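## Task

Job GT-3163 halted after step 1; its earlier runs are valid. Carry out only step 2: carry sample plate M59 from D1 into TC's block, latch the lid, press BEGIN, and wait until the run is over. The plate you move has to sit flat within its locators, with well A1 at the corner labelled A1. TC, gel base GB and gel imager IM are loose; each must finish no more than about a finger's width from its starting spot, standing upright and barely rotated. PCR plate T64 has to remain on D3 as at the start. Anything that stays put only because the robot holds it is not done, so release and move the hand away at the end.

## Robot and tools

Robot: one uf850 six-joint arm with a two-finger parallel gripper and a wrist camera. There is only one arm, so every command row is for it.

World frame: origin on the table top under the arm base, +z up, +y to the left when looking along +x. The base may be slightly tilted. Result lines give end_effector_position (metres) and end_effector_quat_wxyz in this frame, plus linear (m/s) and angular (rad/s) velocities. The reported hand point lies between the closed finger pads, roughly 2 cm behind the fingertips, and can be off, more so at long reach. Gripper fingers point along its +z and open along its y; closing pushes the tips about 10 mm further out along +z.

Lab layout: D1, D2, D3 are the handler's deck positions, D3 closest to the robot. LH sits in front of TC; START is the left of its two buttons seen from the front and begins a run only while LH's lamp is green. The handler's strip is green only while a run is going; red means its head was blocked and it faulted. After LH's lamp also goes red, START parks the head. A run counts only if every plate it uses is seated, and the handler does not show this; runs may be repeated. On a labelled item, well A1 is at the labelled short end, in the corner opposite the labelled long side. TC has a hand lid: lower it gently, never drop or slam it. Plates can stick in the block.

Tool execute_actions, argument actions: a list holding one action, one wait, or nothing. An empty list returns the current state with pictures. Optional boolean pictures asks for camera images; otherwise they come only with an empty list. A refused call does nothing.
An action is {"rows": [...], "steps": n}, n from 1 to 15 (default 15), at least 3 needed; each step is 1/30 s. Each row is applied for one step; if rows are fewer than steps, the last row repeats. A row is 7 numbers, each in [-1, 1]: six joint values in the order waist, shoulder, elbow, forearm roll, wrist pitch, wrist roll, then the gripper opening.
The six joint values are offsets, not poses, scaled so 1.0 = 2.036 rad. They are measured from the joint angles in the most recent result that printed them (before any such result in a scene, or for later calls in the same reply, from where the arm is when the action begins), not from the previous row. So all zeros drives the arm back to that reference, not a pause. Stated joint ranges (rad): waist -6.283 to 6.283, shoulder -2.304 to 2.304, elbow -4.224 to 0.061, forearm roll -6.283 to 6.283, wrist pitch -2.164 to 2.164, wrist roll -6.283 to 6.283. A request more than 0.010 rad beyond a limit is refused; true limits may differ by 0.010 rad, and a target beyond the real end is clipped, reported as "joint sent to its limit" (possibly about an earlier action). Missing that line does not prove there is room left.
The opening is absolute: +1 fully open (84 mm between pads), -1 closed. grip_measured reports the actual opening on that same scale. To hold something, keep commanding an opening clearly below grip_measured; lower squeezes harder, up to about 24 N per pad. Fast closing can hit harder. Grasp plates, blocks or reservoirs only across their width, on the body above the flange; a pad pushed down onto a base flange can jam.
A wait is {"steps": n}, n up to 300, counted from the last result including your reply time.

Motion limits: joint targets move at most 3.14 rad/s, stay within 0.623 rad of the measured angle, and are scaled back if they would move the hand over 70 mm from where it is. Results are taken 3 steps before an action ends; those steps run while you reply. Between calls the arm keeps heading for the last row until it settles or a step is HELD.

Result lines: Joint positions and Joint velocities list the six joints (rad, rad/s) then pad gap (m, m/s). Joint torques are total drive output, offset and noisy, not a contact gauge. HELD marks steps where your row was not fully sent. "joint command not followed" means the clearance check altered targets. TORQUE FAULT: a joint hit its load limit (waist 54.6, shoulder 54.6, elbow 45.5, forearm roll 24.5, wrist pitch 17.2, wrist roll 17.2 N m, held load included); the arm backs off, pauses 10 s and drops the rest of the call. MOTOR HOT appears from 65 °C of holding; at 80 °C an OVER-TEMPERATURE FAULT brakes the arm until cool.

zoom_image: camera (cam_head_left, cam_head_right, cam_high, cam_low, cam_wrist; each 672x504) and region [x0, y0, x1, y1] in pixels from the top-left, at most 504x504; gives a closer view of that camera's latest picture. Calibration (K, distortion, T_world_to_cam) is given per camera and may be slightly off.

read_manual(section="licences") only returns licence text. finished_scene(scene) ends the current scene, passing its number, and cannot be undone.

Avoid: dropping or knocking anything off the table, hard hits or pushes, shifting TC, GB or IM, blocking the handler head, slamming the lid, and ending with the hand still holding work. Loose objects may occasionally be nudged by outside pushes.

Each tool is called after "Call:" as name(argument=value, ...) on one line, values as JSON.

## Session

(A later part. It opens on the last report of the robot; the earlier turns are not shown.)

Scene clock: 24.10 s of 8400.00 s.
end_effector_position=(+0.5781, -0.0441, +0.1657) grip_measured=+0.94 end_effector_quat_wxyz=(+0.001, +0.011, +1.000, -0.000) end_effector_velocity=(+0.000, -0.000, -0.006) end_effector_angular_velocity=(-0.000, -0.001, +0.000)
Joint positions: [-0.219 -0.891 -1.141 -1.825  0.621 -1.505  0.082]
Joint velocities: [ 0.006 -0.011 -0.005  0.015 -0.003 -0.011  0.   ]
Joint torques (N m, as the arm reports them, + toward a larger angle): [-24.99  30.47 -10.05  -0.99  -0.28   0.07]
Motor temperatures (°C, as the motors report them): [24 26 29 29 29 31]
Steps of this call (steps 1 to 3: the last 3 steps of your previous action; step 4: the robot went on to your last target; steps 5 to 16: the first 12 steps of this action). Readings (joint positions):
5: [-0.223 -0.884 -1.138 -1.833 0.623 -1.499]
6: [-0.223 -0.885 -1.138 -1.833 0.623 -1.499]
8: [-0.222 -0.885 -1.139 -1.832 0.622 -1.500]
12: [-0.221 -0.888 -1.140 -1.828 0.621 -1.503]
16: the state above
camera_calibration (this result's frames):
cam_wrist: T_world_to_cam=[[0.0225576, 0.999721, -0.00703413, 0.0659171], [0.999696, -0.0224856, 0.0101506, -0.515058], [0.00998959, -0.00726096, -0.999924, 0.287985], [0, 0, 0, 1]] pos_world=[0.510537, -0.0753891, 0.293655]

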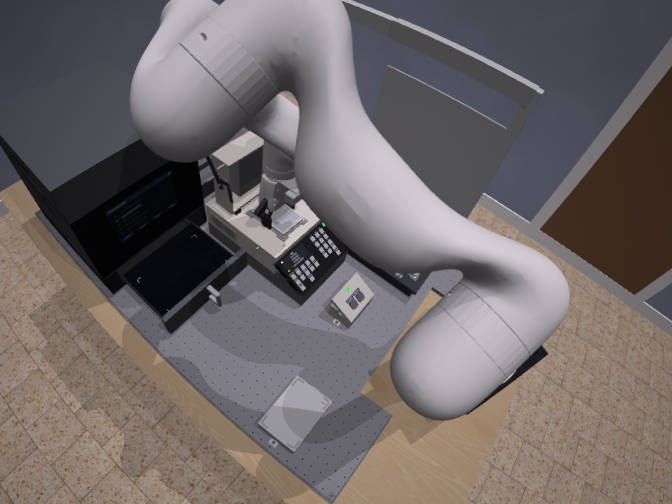

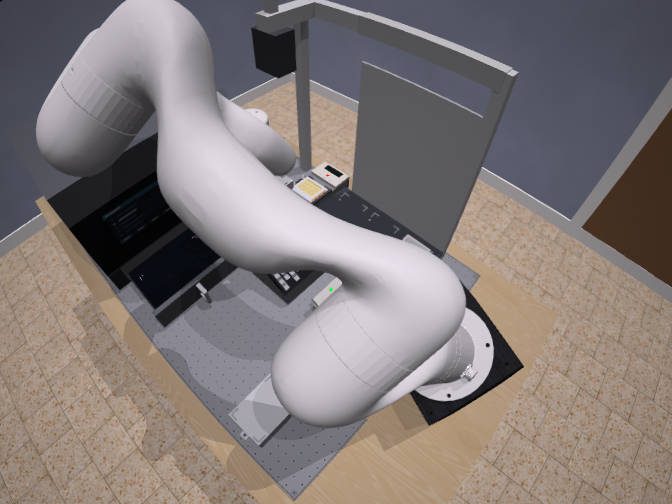

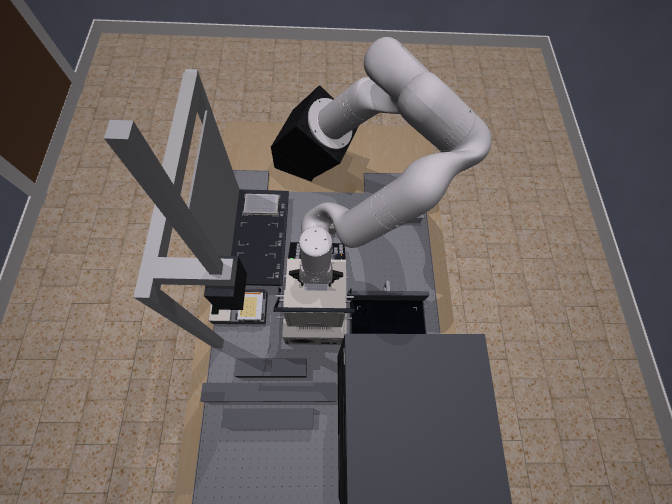

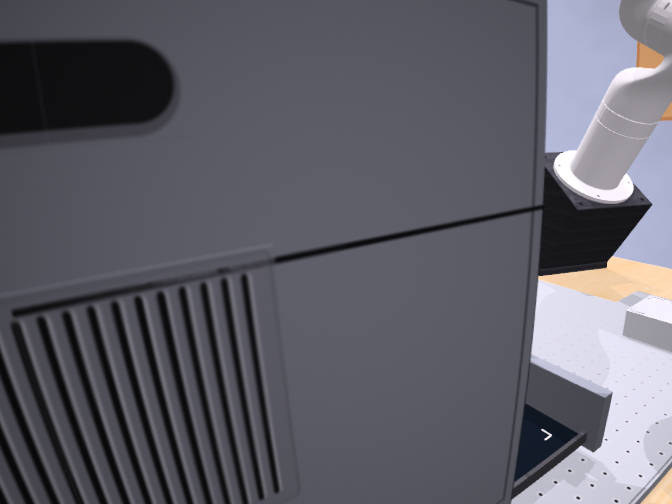

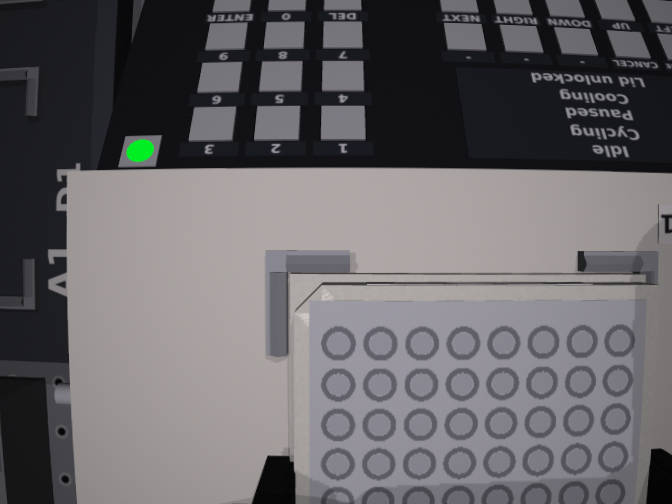

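Call:
execute_actions(actions=[{"rows":[[0.0002,-0.0004,-0.00015,0.0005,-0.0001,-0.0003,0.5],[0.0002,-0.0004,-0.00015,0.0005,-0.0001,-0.0003,1]],"steps":10}])

Scene clock: 24.43 s of 8400.00 s.
end_effector_position=(+0.5781, -0.0441, +0.1652) grip_measured=+0.94 end_effector_quat_wxyz=(+0.001, +0.011, +1.000, -0.000) end_effector_velocity=(-0.000, +0.000, -0.000) end_effector_angular_velocity=(+0.000, +0.001, +0.001)
Joint positions: [-0.219 -0.892 -1.141 -1.824  0.62  -1.506  0.082]
Joint velocities: [ 0.    -0.    -0.    -0.001 -0.     0.001  0.012]
Joint torques (N m, as the arm reports them, + toward a larger angle): [-19.77  31.78  -9.81  -1.76   0.1   -0.06]
Motor temperatures (°C, as the motors report them): [24 26 29 29 29 31]
Steps of this call (steps 1 to 3: the last 3 steps of your previous action; steps 4 to 10: the first 7 steps of this action). Readings (joint positions):
4: [-0.219 -0.892 -1.141 -1.824 0.620 -1.506]
5: [-0.219 -0.892 -1.141 -1.824 0.620 -1.506]
7: [-0.219 -0.892 -1.141 -1.824 0.620 -1.506]
10: the state above

Call:
execute_actions(actions=[{"rows":[[0,0,0,0,0,0,1],[0,0,0,0,0,0,1],[0,0,0,0,0,0,1],[-0.001,0.0018,0.00073,-0.00228,0.00054,0.00163,1],[-0.002,0.0036,0.00146,-0.00457,0.00108,0.00326,1],[-0.0035,0.0063,0.00256,-0.008,0.00189,0.0057,1],[-0.005,0.009,0.00366,-0.01142,0.0027,0.00814,1],[-0.007,0.0126,0.0051,-0.016,0.0038,0.0114,1],[-0.009,0.0162,0.0066,-0.0206,0.0049,0.0147,1],[-0.011,0.0198,0.008,-0.0251,0.0059,0.0179,1],[-0.0125,0.0225,0.00915,-0.02855,0.00675,0.02035,1]],"steps":15}], pictures=true)

Scene clock: 25.30 s of 8400.00 s.
end_effector_position=(+0.5782, -0.0441, +0.1773) grip_measured=+1.00 end_effector_quat_wxyz=(+0.001, +0.011, +1.000, -0.000) end_effector_velocity=(+0.003, -0.000, +0.088) end_effector_angular_velocity=(-0.002, -0.005, +0.005)
Joint positions: [-0.231 -0.87  -1.132 -1.852  0.627 -1.486  0.084]
Joint velocities: [-0.089  0.161  0.061 -0.2    0.047  0.14   0.   ]
Joint torques (N m, as the arm reports them, + toward a larger angle): [-26.54  34.86 -10.25  -0.49   0.05  -0.27]
Motor temperatures (°C, as the motors report them): [24 26 29 29 29 31]
Steps of this call (steps 1 to 3: the last 3 steps of your previous action; steps 4 to 14: the robot went on to your last target; steps 15 to 26: the first 12 steps of this action). Readings (joint positions):
15: [-0.219 -0.892 -1.141 -1.824 0.621 -1.506]
16: [-0.219 -0.892 -1.141 -1.824 0.621 -1.506]
18: [-0.219 -0.892 -1.141 -1.824 0.621 -1.506]
22: [-0.222 -0.887 -1.139 -1.830 0.622 -1.501]
26: the state above
camera_calibration (this result's frames):
cam_wrist: T_world_to_cam=[[0.022634, 0.99972, -0.00684004, 0.0659012], [0.999693, -0.0225631, 0.0102782, -0.515301], [0.0101209, -0.00707057, -0.999924, 0.299612], [0, 0, 0, 1]] pos_world=[0.510618, -0.0753912, 0.305336]

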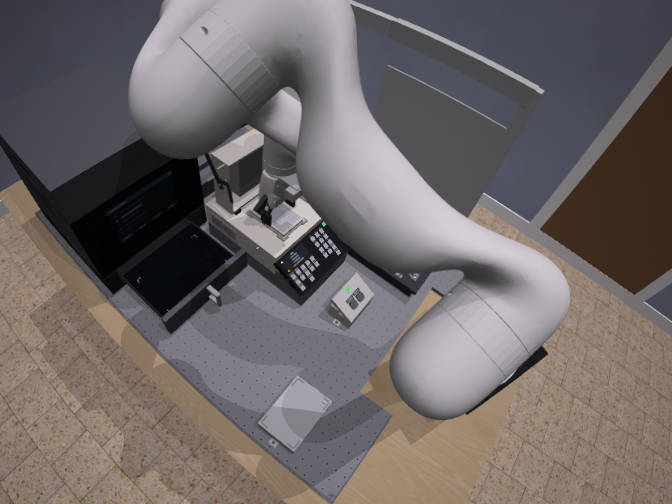

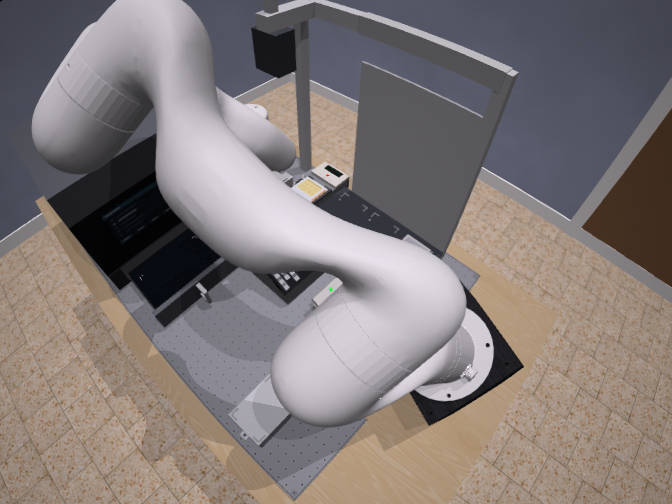

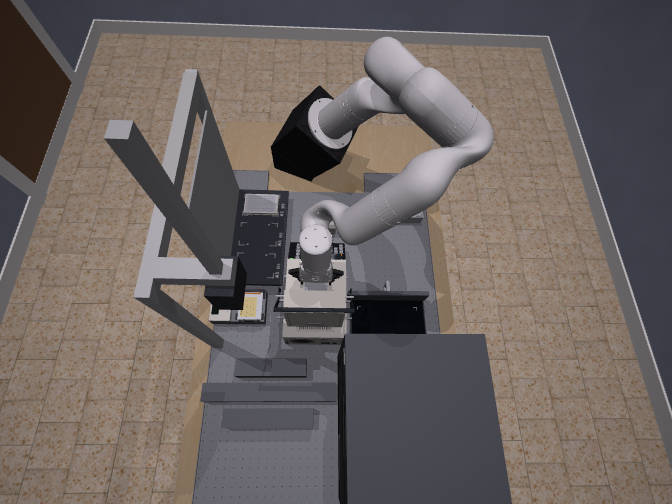

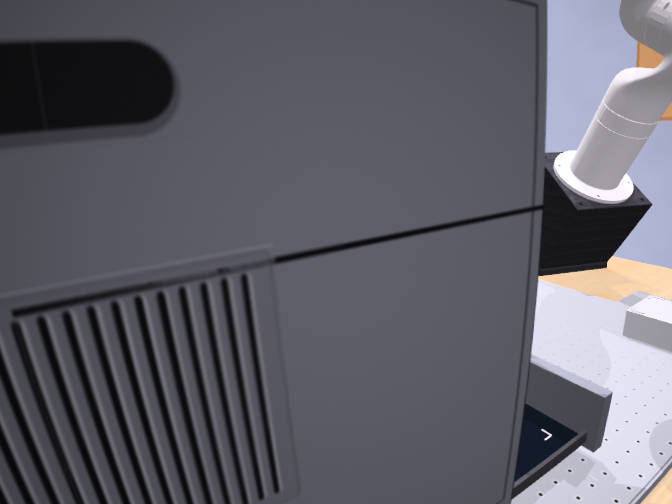

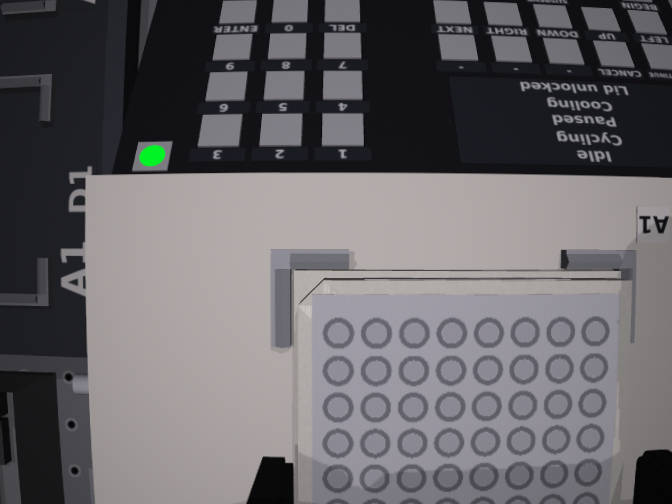

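Call:
execute_actions(actions=[{"rows":[[-0.010,0.019,0.006,-0.026,0.007,0.021,1],[-0.014,0.027,0.007,-0.037,0.011,0.031,1],[-0.018,0.036,0.009,-0.050,0.015,0.042,1],[-0.0227,0.0454,0.0103,-0.0628,0.019,0.0527,1],[-0.0274,0.0548,0.0115,-0.0755,0.0231,0.0634,1],[-0.0322,0.0608,0.0105,-0.0853,0.0295,0.071,1],[-0.037,0.068,0.0095,-0.095,0.0358,0.0786,1],[-0.0419,0.075,0.008,-0.105,0.0422,0.0861,1],[-0.0467,0.082,0.0065,-0.1148,0.0486,0.0937,1],[-0.0515,0.088,0.0045,-0.1246,0.0549,0.1013,1],[-0.0563,0.094,0.0025,-0.1344,0.0613,0.1089,1],[-0.0611,0.1,0.0005,-0.1442,0.0677,0.1165,1],[-0.066,0.106,-0.002,-0.154,0.074,0.124,1],[-0.0708,0.112,-0.004,-0.1638,0.0804,0.1316,1],[-0.0756,0.118,-0.0065,-0.1736,0.0868,0.1392,1]],"steps":15}])

Scene clock: 26.60 s of 8400.00 s.
end_effector_position=(+0.5898, -0.0394, +0.2573) grip_measured=+1.00 end_effector_quat_wxyz=(+0.004, +0.010, +1.000, +0.004) end_effector_velocity=(+0.057, +0.008, +0.288) end_effector_angular_velocity=(+0.048, -0.052, +0.026)
Joint positions: [-0.304 -0.738 -1.117 -2.036  0.699 -1.335  0.084]
Joint velocities: [-0.274  0.409 -0.055 -0.598  0.335  0.474  0.   ]
Joint torques (N m, as the arm reports them, + toward a larger angle): [-21.96  32.99 -11.25  -2.12  -0.01  -0.26]
Motor temperatures (°C, as the motors report them): [24 26 29 29 29 31]
Steps of this call (steps 1 to 3: the last 3 steps of your previous action; steps 4 to 27: the robot went on to your last target; steps 28 to 39: the first 12 steps of this action). Readings (joint positions):
28: [-0.244 -0.846 -1.123 -1.882 0.634 -1.464]
29: [-0.245 -0.845 -1.122 -1.884 0.635 -1.462]
31: [-0.249 -0.836 -1.120 -1.897 0.639 -1.450]
35: [-0.271 -0.793 -1.115 -1.958 0.661 -1.398]
39: the state above

Call:
execute_actions(actions=[{"rows":[[-0.044,0.058,-0.016,-0.091,0.057,0.075,0.6],[-0.048,0.063,-0.018,-0.1,0.0625,0.09,0.6],[-0.052,0.0675,-0.02,-0.108,0.068,0.11,0.5],[-0.056,0.072,-0.022,-0.117,0.0735,0.14,0.5],[-0.06,0.0765,-0.024,-0.125,0.079,0.18,0.4],[-0.0645,0.081,-0.026,-0.134,0.0845,0.225,0.4],[-0.0686,0.0858,-0.0285,-0.1421,0.0897,0.27,0.4],[-0.0686,0.0858,-0.0285,-0.1421,0.0897,0.315,0.4],[-0.0686,0.0858,-0.0285,-0.1421,0.0897,0.36,0.4],[-0.0686,0.0858,-0.0285,-0.1421,0.0897,0.405,0.4],[-0.0686,0.0858,-0.0285,-0.1421,0.0897,0.45,0.4],[-0.0686,0.0858,-0.0285,-0.1421,0.0897,0.495,0.4],[-0.0686,0.0858,-0.0285,-0.1421,0.0897,0.54,0.4],[-0.0686,0.0858,-0.0285,-0.1421,0.0897,0.585,0.4],[-0.0686,0.0858,-0.0285,-0.1421,0.0897,0.63,0.4]],"steps":15}])

Scene clock: 29.70 s of 8400.00 s.
end_effector_position=(+0.6010, -0.0435, +0.3853) grip_measured=+0.40 end_effector_quat_wxyz=(+0.003, +0.145, +0.989, +0.003) end_effector_velocity=(-0.006, -0.010, +0.115) end_effector_angular_velocity=(-0.024, +0.036, -1.841)
Joint positions: [-0.429 -0.58  -1.168 -2.294  0.862 -0.861  0.061]
Joint velocities: [-0.114  0.127 -0.058 -0.23   0.149  2.003 -0.004]
Joint torques (N m, as the arm reports them, + toward a larger angle): [-10.15  27.24 -11.44  -0.54   0.07   0.33]
Motor temperatures (°C, as the motors report them): [24 26 29 29 29 31]
Steps of this call (steps 1 to 3: the last 3 steps of your previous action; steps 4 to 30: the robot went on to your last target; steps 31 to 81: nothing new was sent; steps 82 to 93: the first 12 steps of this action). Readings (joint positions):
82: [-0.385 -0.629 -1.145 -2.205 0.804 -1.202]
83: [-0.386 -0.629 -1.146 -2.207 0.805 -1.200]
85: [-0.390 -0.624 -1.148 -2.216 0.811 -1.186]
89: [-0.409 -0.602 -1.157 -2.253 0.836 -1.082]
93: the state above

Call:
execute_actions(actions=[{"rows":[[-0.005,0.002,-0.015,-0.017,0.013,0.43,0.4],[-0.003,-0.006,-0.03,-0.02,0.017,0.47,0.4],[0,-0.015,-0.048,-0.023,0.022,0.51,0.4],[0.003,-0.025,-0.067,-0.026,0.027,0.55,0.4],[0.006,-0.035,-0.086,-0.0295,0.032,0.585,0.4],[0.009,-0.045,-0.105,-0.033,0.037,0.62,0.4],[0.012,-0.055,-0.124,-0.036,0.0425,0.65,0.4],[0.015,-0.065,-0.143,-0.039,0.0475,0.675,0.4],[0.018,-0.075,-0.162,-0.0425,0.053,0.7,0.4],[0.021,-0.085,-0.181,-0.046,0.058,0.72,0.4],[0.024,-0.095,-0.2,-0.049,0.063,0.735,0.4],[0.027,-0.105,-0.219,-0.052,0.068,0.75,0.4],[0.03,-0.115,-0.238,-0.0555,0.0735,0.762,0.4],[0.033,-0.125,-0.257,-0.059,0.0785,0.773,0.4],[0.0355,-0.134,-0.275,-0.062,0.0835,0.784,0.4]],"steps":15}])

Scene clock: 30.37 s of 8400.00 s.
end_effector_position=(+0.6624, -0.0496, +0.4030) grip_measured=+0.39 end_effector_quat_wxyz=(+0.000, +0.640, +0.769, +0.002) end_effector_velocity=(+0.305, -0.015, +0.005) end_effector_angular_velocity=(+0.011, +0.002, -1.146)
Joint positions: [-0.411 -0.671 -1.38  -2.36   0.937  0.36   0.061]
Joint velocities: [ 0.166 -0.55  -1.047 -0.181  0.283  1.672 -0.   ]
Joint torques (N m, as the arm reports them, + toward a larger angle): [-18.57  28.66 -15.06  -0.91   0.02  -0.21]
Motor temperatures (°C, as the motors report them): [24 26 29 29 29 31]
Steps of this call (steps 1 to 3: the last 3 steps of your previous action; steps 4 to 8: the robot went on to your last target; steps 9 to 20: the first 12 steps of this action). Readings (joint positions):
9: [-0.443 -0.564 -1.174 -2.323 0.881 -0.214]
10: [-0.443 -0.565 -1.175 -2.324 0.881 -0.167]
12: [-0.442 -0.570 -1.185 -2.326 0.885 -0.080]
16: [-0.430 -0.606 -1.257 -2.339 0.904 0.125]
20: the state above

Call:
execute_actions(actions=[{"rows":[[0.0296,-0.0985,-0.1893,-0.0326,0.0515,0.1938,0.4]],"steps":15}], pictures=true)

Scene clock: 32.80 s of 8400.00 s.
end_effector_position=(+0.7631, -0.0477, +0.4005) grip_measured=+0.39 end_effector_quat_wxyz=(+0.000, +0.714, +0.700, +0.000) end_effector_velocity=(+0.005, +0.001, +0.000) end_effector_angular_velocity=(-0.000, +0.000, +0.000)
Joint positions: [-0.351 -0.87  -1.763 -2.426  1.041  0.753  0.061]
Joint velocities: [ 0.003 -0.01  -0.021 -0.004  0.007  0.01  -0.   ]
Joint torques (N m, as the arm reports them, + toward a larger angle): [-23.06  38.71 -13.53  -0.82  -0.22  -0.06]
Motor temperatures (°C, as the motors report them): [24 26 29 29 29 31]
Steps of this call (steps 1 to 3: the last 3 steps of your previous action; steps 4 to 30: the robot went on to your last target; steps 31 to 61: nothing new was sent; steps 62 to 73: the first 12 steps of this action). Readings (joint positions):
62: [-0.357 -0.853 -1.728 -2.420 1.032 0.735]
63: [-0.356 -0.854 -1.730 -2.421 1.033 0.737]
65: [-0.354 -0.860 -1.741 -2.423 1.036 0.743]
69: [-0.352 -0.868 -1.757 -2.425 1.040 0.751]
73: the state above
camera_calibration (this result's frames):
cam_wrist: T_world_to_cam=[[0.999745, -0.0218483, -0.00563446, -0.727939], [-0.0217953, -0.999719, 0.00929888, 0.0307366], [-0.00583604, -0.00917371, -0.999941, 0.532884], [0, 0, 0, 1]] pos_world=[0.731533, 0.0197123, 0.528465]

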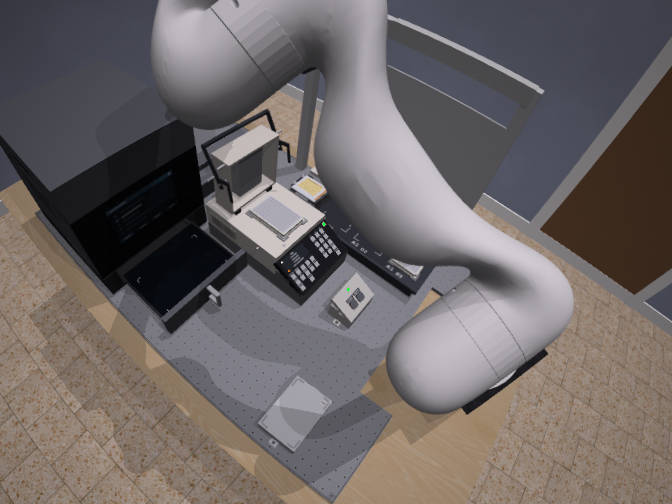

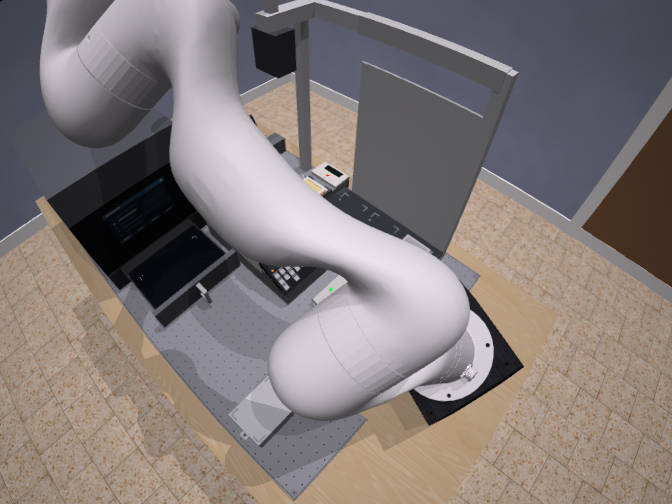

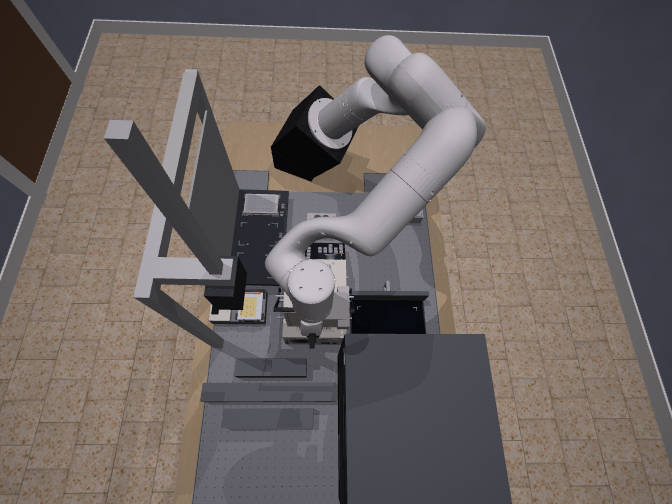

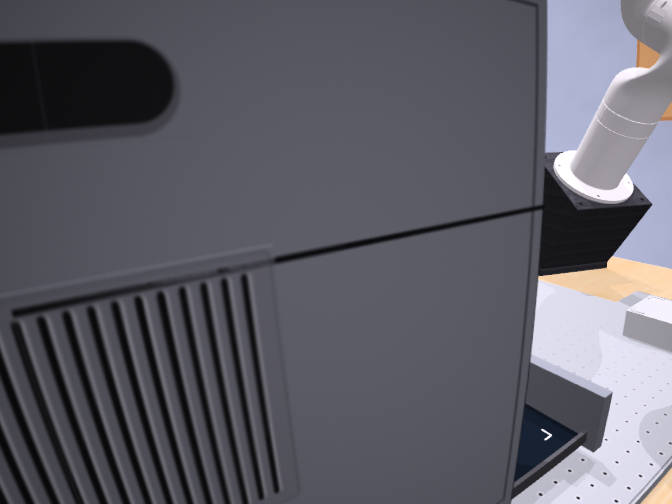

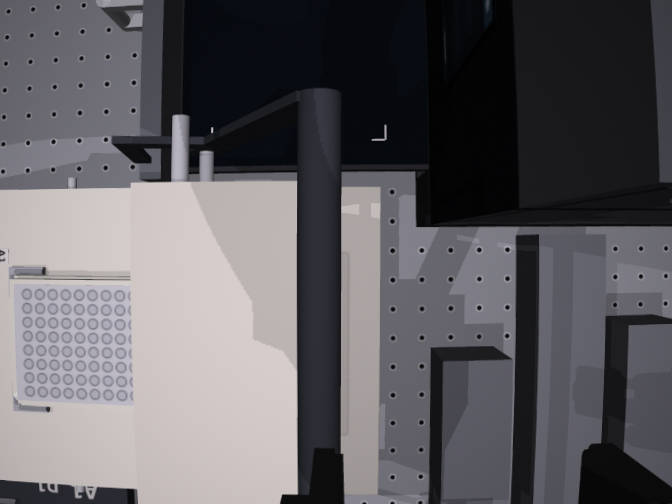

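Call:
zoom_image(camera="cam_head_left", region=[180, 90, 350, 300])

Call:
zoom_image(camera="cam_wrist", region=[40, 60, 420, 260])

Region (180, 90, 350, 300) of cam_head_left's 672x504 image, scaled by 2.400, with more detail than that image has; it fills the left 408 columns of this view, and the rest is white.

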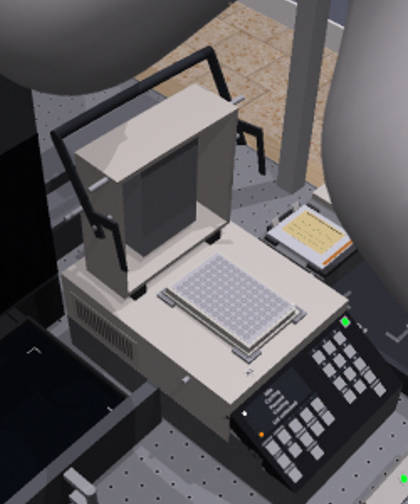

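Region (40, 60, 420, 260) of cam_wrist's 672x504 image, scaled by 1.326, with more detail than that image has; it fills the top 265 rows of this view, and the rest is white.

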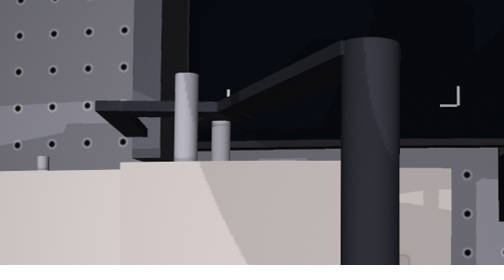

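Call:
execute_actions(actions=[{"rows":[[-0.0026,0.0126,0.0241,0.0039,-0.0072,-0.0105,0.2],[-0.0052,0.0253,0.0482,0.0077,-0.0144,-0.0211,0.2],[-0.0078,0.0379,0.0723,0.0116,-0.0216,-0.0316,0.2]],"steps":15}])

Call:
execute_actions(actions=[])

Scene clock: 34.10 s of 8400.00 s.
end_effector_position=(+0.7317, -0.0469, +0.4004) grip_measured=+0.19 end_effector_quat_wxyz=(+0.000, +0.715, +0.700, +0.000) end_effector_velocity=(-0.031, +0.001, -0.003) end_effector_angular_velocity=(-0.001, +0.002, +0.001)
Joint positions: [-0.366 -0.8   -1.629 -2.405  1.001  0.695  0.052]
Joint velocities: [-0.012  0.063  0.126  0.02  -0.04  -0.057 -0.001]
Joint torques (N m, as the arm reports them, + toward a larger angle): [-21.23  36.5  -16.44  -1.91  -0.14  -0.48]
Motor temperatures (°C, as the motors report them): [24 26 29 29 29 31]
Steps of this call (steps 1 to 3: the last 3 steps of your previous action; steps 4 to 15: the robot went on to your last target; steps 16 to 27: nothing new was sent; steps 28 to 39: the first 12 steps of this action). Readings (joint positions):
28: [-0.351 -0.871 -1.765 -2.427 1.042 0.754]
29: [-0.351 -0.869 -1.761 -2.426 1.041 0.753]
31: [-0.353 -0.857 -1.737 -2.422 1.033 0.742]
35: [-0.362 -0.817 -1.661 -2.410 1.011 0.709]
39: the state above

Scene clock: 34.20 s of 8400.00 s.
end_effector_position=(+0.7298, -0.0469, +0.4002) grip_measured=+0.19 end_effector_quat_wxyz=(+0.000, +0.715, +0.700, +0.000) end_effector_velocity=(-0.011, +0.001, -0.001) end_effector_angular_velocity=(-0.001, -0.000, +0.000)
Joint positions: [-0.366 -0.796 -1.621 -2.404  0.999  0.691  0.052]
Joint velocities: [-0.004  0.024  0.047  0.008 -0.016 -0.021 -0.   ]
Joint torques (N m, as the arm reports them, + toward a larger angle): [-22.39  31.35 -13.87  -0.83  -0.04  -0.3 ]
Motor temperatures (°C, as the motors report them): [24 26 29 29 29 31]
Kept back: nothing.
Steps of this call (steps 1 to 3: the last 3 steps of your previous action). Readings (joint positions):
1: [-0.366 -0.798 -1.625 -2.404 1.000 0.693]
2: [-0.366 -0.797 -1.623 -2.404 0.999 0.692]
3: the state above
camera_calibration (this result's frames):
cam_wrist: T_world_to_cam=[[0.999727, -0.02258, -0.00600157, -0.694481], [-0.0225251, -0.999705, 0.00906084, 0.0314506], [-0.00620439, -0.00892318, -0.999941, 0.532744], [0, 0, 0, 1]] pos_world=[0.698305, 0.0205138, 0.52826]

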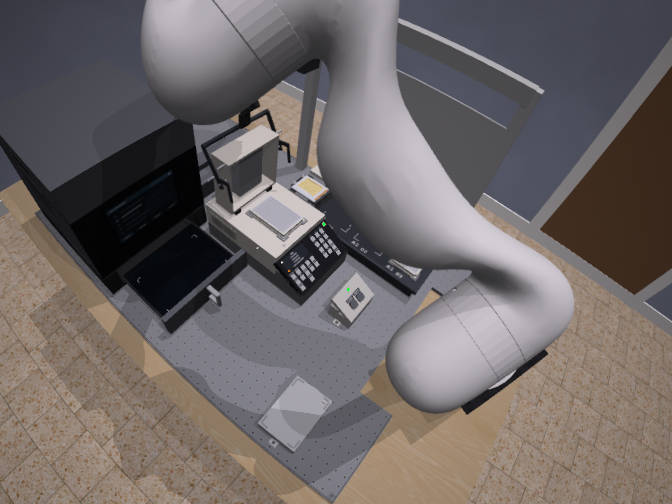

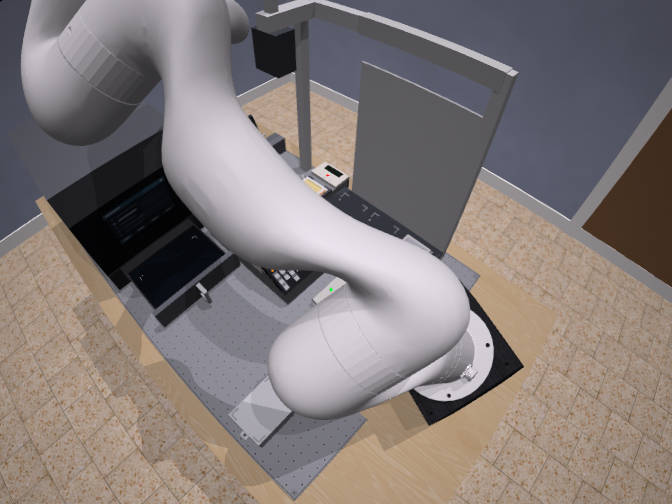

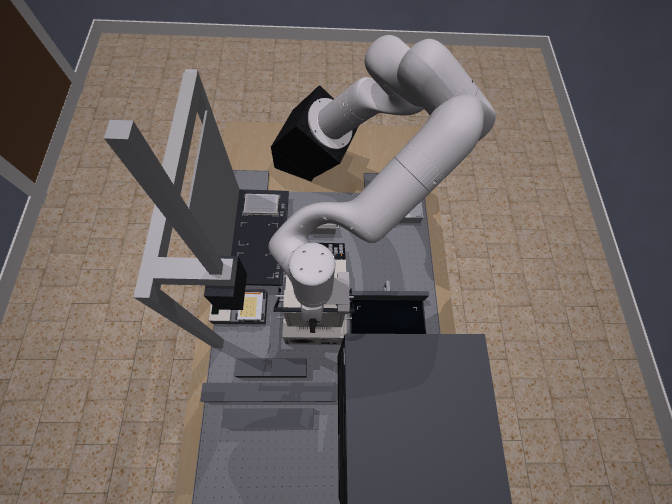

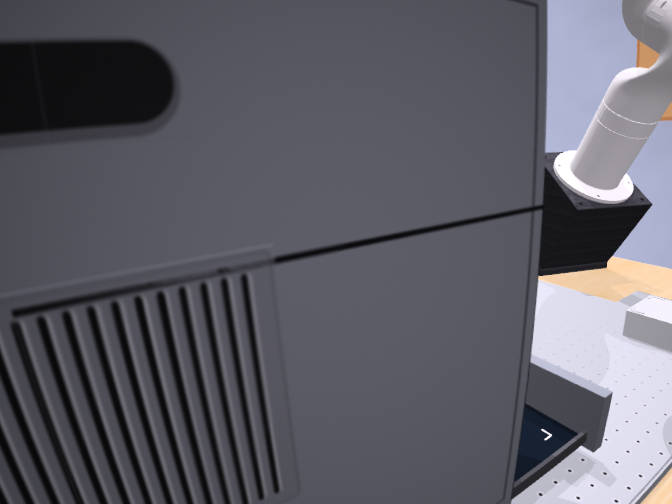

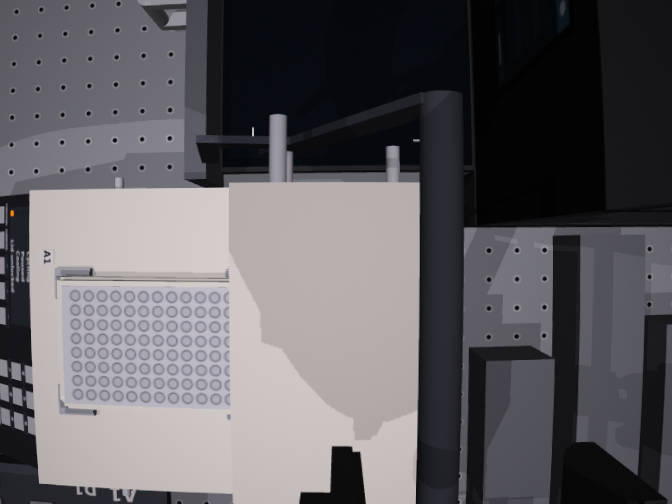

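Call:
zoom_image(camera="cam_wrist", region=[100, 70, 480, 260])

Region (100, 70, 480, 260) of cam_wrist's 672x504 image, scaled by 1.326, with more detail than that image has.

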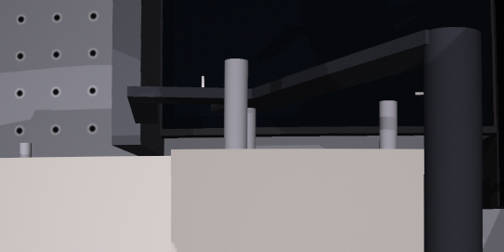

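Call:
execute_actions(actions=[{"rows":[[0.002,-0.001,0.004,0.003,-0.005,-0.003,0.0],[0.004,-0.003,0.006,0.0055,-0.009,-0.005,0.0],[0.006,-0.005,0.008,0.008,-0.013,-0.007,0.0],[0.008,-0.007,0.01,0.011,-0.017,-0.009,0.0],[0.0098,-0.0088,0.0117,0.0133,-0.0202,-0.0108,0.0]],"steps":15}], pictures=true)

Scene clock: 38.37 s of 8400.00 s.
end_effector_position=(+0.7274, -0.0470, +0.3768) grip_measured=-0.01 end_effector_quat_wxyz=(+0.000, +0.715, +0.699, +0.000) end_effector_velocity=(+0.001, +0.000, -0.024) end_effector_angular_velocity=(-0.004, -0.008, +0.003)
Joint positions: [-0.349 -0.811 -1.599 -2.38   0.962  0.672  0.044]
Joint velocities: [ 0.02  -0.018  0.017  0.029 -0.043 -0.022 -0.001]
Joint torques (N m, as the arm reports them, + toward a larger angle): [-26.45  34.51 -14.99  -1.12   0.11  -0.23]
Motor temperatures (°C, as the motors report them): [24 27 29 29 29 31]
Steps of this call (steps 1 to 30: the robot went on to your last target; steps 31 to 90: nothing new was sent; then 0.77 s passed at rest; steps 91 to 102: the first 12 steps of this action). Readings (joint positions):
91: [-0.367 -0.793 -1.615 -2.403 0.997 0.689]
92: [-0.367 -0.793 -1.615 -2.402 0.996 0.689]
94: [-0.364 -0.796 -1.613 -2.399 0.991 0.686]
98: [-0.354 -0.806 -1.604 -2.386 0.972 0.677]
102: the state above
camera_calibration (this result's frames):
cam_wrist: T_world_to_cam=[[0.99972, -0.0230293, -0.00535592, -0.692481], [-0.0229817, -0.999697, 0.0088002, 0.031974], [-0.00555696, -0.00867465, -0.999947, 0.50886], [0, 0, 0, 1]] pos_world=[0.69585, 0.0204311, 0.504843]

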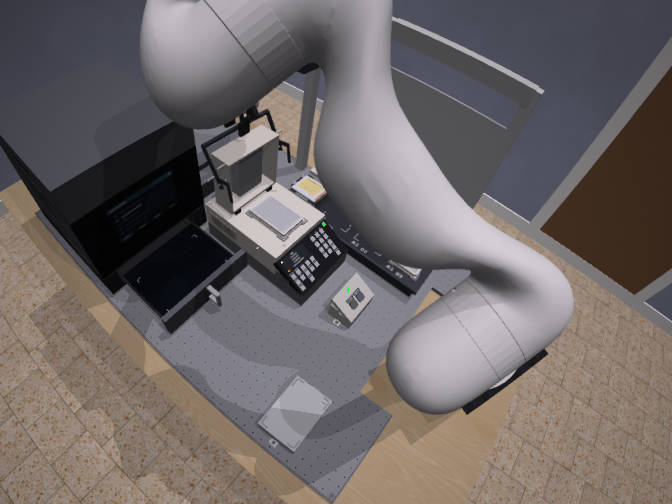

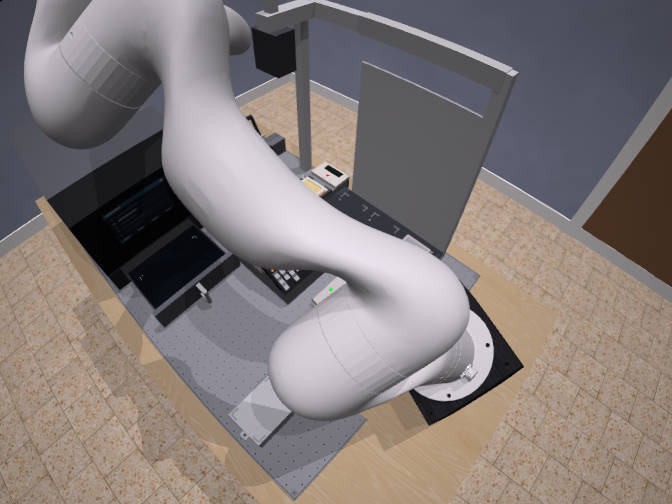

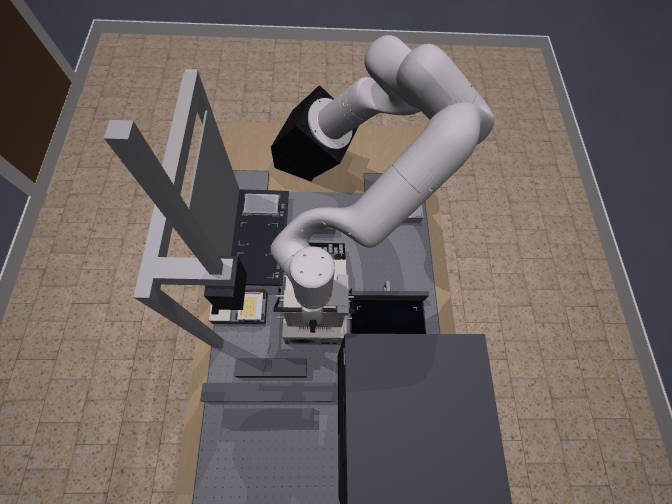

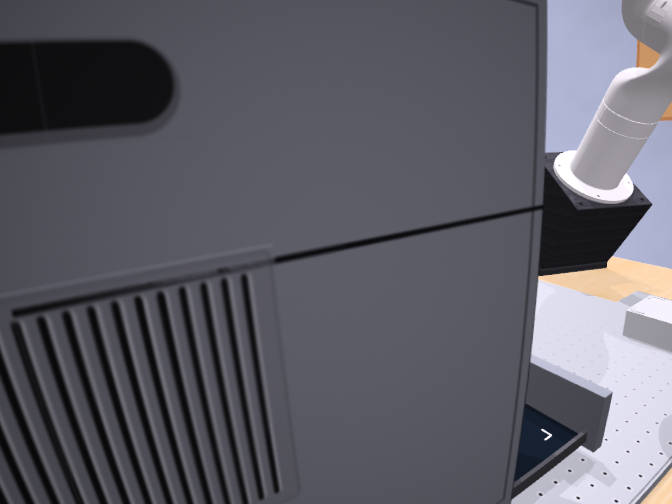

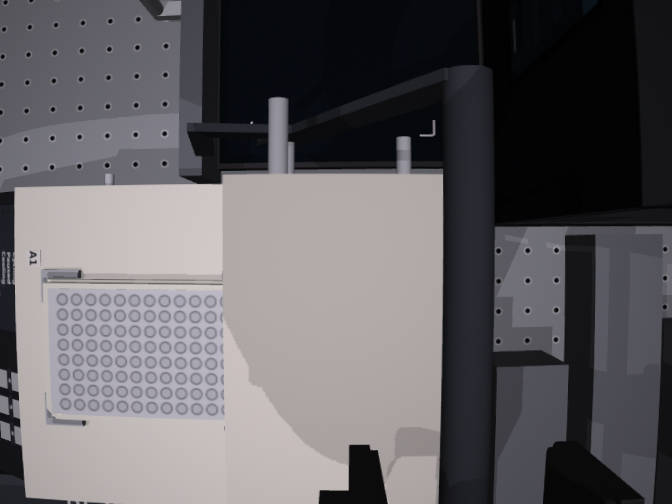

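Call:
execute_actions(actions=[{"rows":[[0.0014,-0.0015,0.0009,0.0015,-0.0021,-0.0015,-0.2],[0.0014,-0.0015,0.0009,0.0015,-0.0021,-0.0015,-0.35],[0.0014,-0.0015,0.0009,0.0015,-0.0021,-0.0015,-0.5],[0.0014,-0.0015,0.0009,0.0015,-0.0021,-0.0015,-0.6],[0.0014,-0.0015,0.0009,0.0015,-0.0021,-0.0015,-0.68],[0.0014,-0.0015,0.0009,0.0015,-0.0021,-0.0015,-0.75],[0.0014,-0.0015,0.0009,0.0015,-0.0021,-0.0015,-0.82],[0.0014,-0.0015,0.0009,0.0015,-0.0021,-0.0015,-0.88],[0.0014,-0.0015,0.0009,0.0015,-0.0021,-0.0015,-0.95]],"steps":15}])

Scene clock: 38.97 s of 8400.00 s.
end_effector_position=(+0.7272, -0.0468, +0.3734) grip_measured=-0.74 end_effector_quat_wxyz=(+0.000, +0.714, +0.700, +0.000) end_effector_velocity=(-0.000, +0.000, -0.000) end_effector_angular_velocity=(+0.001, +0.000, -0.001)
Joint positions: [-0.346 -0.814 -1.597 -2.377  0.958  0.669  0.012]
Joint velocities: [ 0.    -0.     0.     0.     0.001  0.001 -0.   ]
Joint torques (N m, as the arm reports them, + toward a larger angle): [-19.98  35.56 -14.16   0.31   0.18  -0.2 ]
Motor temperatures (°C, as the motors report them): [24 27 29 29 29 31]
Steps of this call (steps 1 to 3: the last 3 steps of your previous action; steps 4 to 6: the robot went on to your last target; steps 7 to 18: the first 12 steps of this action). Readings (joint positions):
7: [-0.347 -0.813 -1.597 -2.377 0.958 0.670]
8: [-0.347 -0.813 -1.597 -2.377 0.958 0.669]
10: [-0.346 -0.814 -1.597 -2.377 0.958 0.669]
14: [-0.346 -0.814 -1.597 -2.377 0.958 0.669]
18: the state above

Call:
execute_actions(actions=[{"rows":[[0.001,-0.0025,-0.0028,0.0004,-0.0005,0.0008,-0.95],[0.0022,-0.0052,-0.0056,0.0008,-0.0012,0.0016,-0.95],[0.0035,-0.008,-0.0084,0.0013,-0.002,0.0023,-0.95],[0.0049,-0.0107,-0.0109,0.0019,-0.0028,0.0029,-0.95],[0.0063,-0.0133,-0.013,0.0026,-0.0038,0.0034,-0.95],[0.0078,-0.0159,-0.0148,0.0033,-0.0048,0.0039,-0.95],[0.0086,-0.0163,-0.0127,0.0049,-0.0069,0.0022,-0.95],[0.0093,-0.0164,-0.0102,0.0066,-0.0091,0.0002,-0.95],[0.0099,-0.0162,-0.0072,0.0083,-0.0114,-0.0019,-0.95],[0.0104,-0.0157,-0.0038,0.01,-0.0137,-0.0042,-0.95],[0.0109,-0.015,0.0,0.0117,-0.0161,-0.0066,-0.95],[0.0113,-0.0141,0.004,0.0135,-0.0185,-0.009,-0.95],[0.0116,-0.0131,0.0081,0.0152,-0.0209,-0.0114,-0.95]],"steps":15}])

Call:
execute_actions(actions=[{"steps":8}], pictures=true)

Scene clock: 40.57 s of 8400.00 s.
end_effector_position=(+0.7338, -0.0470, +0.3574) grip_measured=-0.74 end_effector_quat_wxyz=(+0.002, +0.714, +0.700, +0.001) end_effector_velocity=(-0.030, +0.000, -0.078) end_effector_angular_velocity=(+0.017, +0.031, -0.009)
Joint positions: [-0.33  -0.842 -1.614 -2.364  0.94   0.668  0.012]
Joint velocities: [ 0.049 -0.04   0.107  0.076 -0.097 -0.079  0.   ]
Joint torques (N m, as the arm reports them, + toward a larger angle): [-20.25  25.5   -6.89  -3.78   0.44  -0.21]
Motor temperatures (°C, as the motors report them): [24 27 29 29 29 31]
Steps of this call (steps 1 to 3: the last 3 steps of your previous action; steps 4 to 15: the robot went on to your last target; steps 16 to 36: nothing new was sent; steps 37 to 48: the first 12 steps of this action). Readings (joint positions):
37: [-0.346 -0.815 -1.597 -2.376 0.958 0.669]
38: [-0.346 -0.815 -1.598 -2.376 0.958 0.669]
40: [-0.344 -0.818 -1.602 -2.376 0.957 0.670]
44: [-0.338 -0.831 -1.617 -2.372 0.951 0.673]
48: the state above

Scene clock: 40.83 s of 8400.00 s.
end_effector_position=(+0.7258, -0.0469, +0.3445) grip_measured=-0.74 end_effector_quat_wxyz=(-0.001, +0.715, +0.700, +0.000) end_effector_velocity=(-0.009, -0.000, -0.012) end_effector_angular_velocity=(-0.002, -0.003, +0.001)
Joint positions: [-0.323 -0.842 -1.584 -2.348  0.92   0.648  0.012]
Joint velocities: [ 0.006  0.006  0.041  0.022 -0.031 -0.028 -0.   ]
Joint torques (N m, as the arm reports them, + toward a larger angle): [-20.86  31.54 -12.27  -0.69  -0.05  -0.24]
Motor temperatures (°C, as the motors report them): [24 27 29 29 29 31]
Kept back: nothing.
Steps of this call (steps 1 to 3: the last 3 steps of your previous action; steps 4 to 8: the robot went on to your last target). Readings (joint positions):
1: [-0.328 -0.843 -1.610 -2.361 0.937 0.665]
2: [-0.327 -0.843 -1.605 -2.359 0.933 0.661]
4: [-0.325 -0.843 -1.595 -2.354 0.927 0.655]
8: the state above
camera_calibration (this result's frames):
cam_wrist: T_world_to_cam=[[0.999721, -0.0224255, -0.00740831, -0.690366], [-0.0223683, -0.99972, 0.00771452, 0.0321916], [-0.00757924, -0.00754665, -0.999943, 0.47806], [0, 0, 0, 1]] pos_world=[0.694517, 0.0203086, 0.47267]

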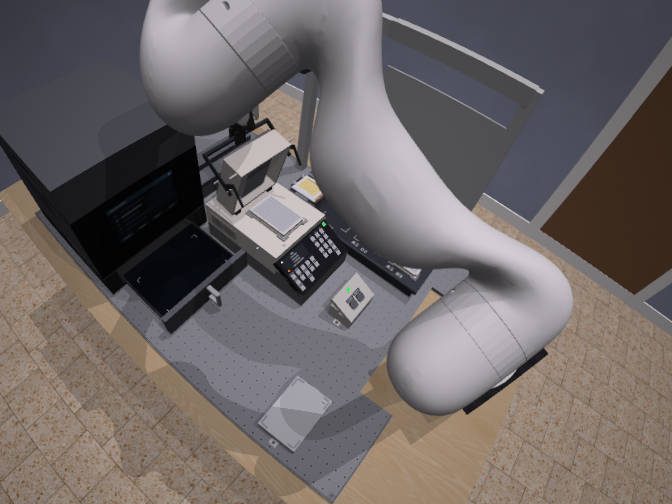

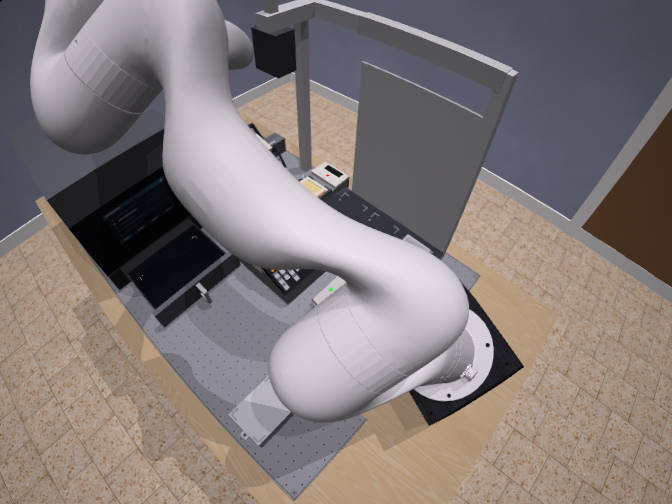

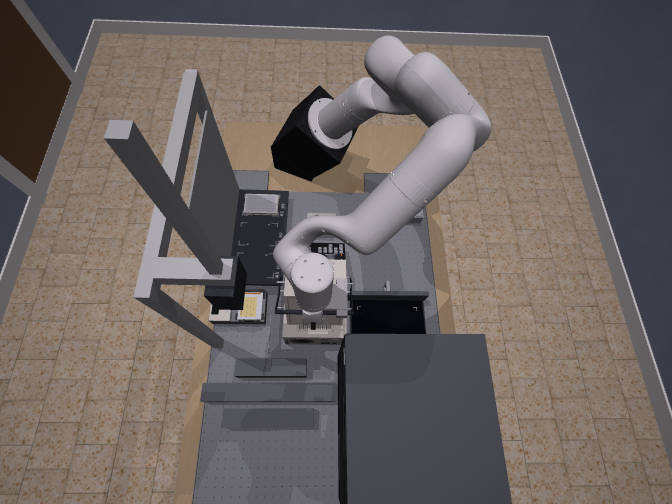

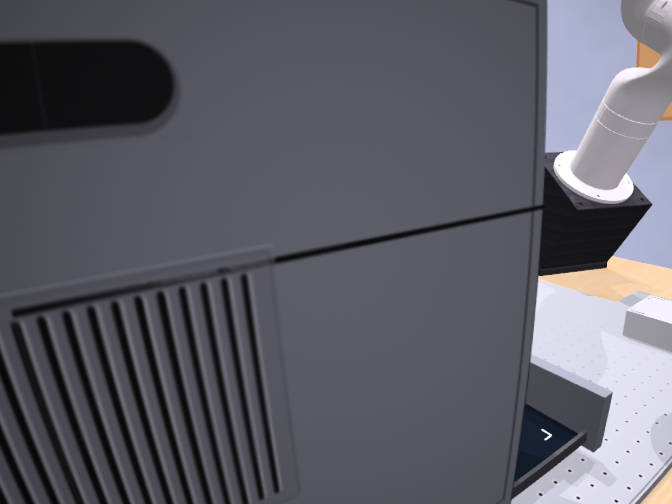

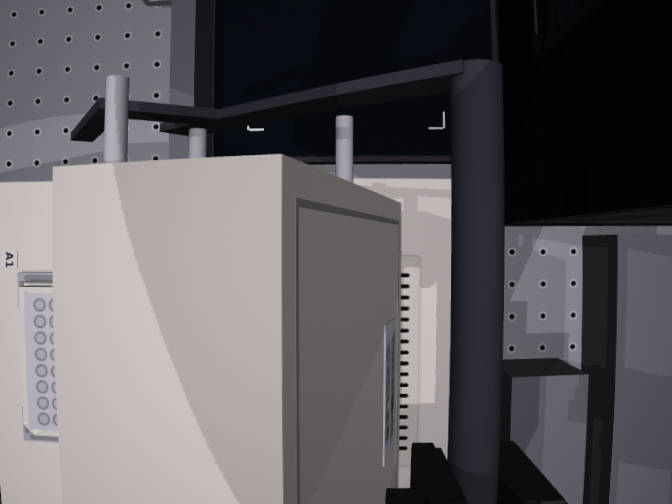

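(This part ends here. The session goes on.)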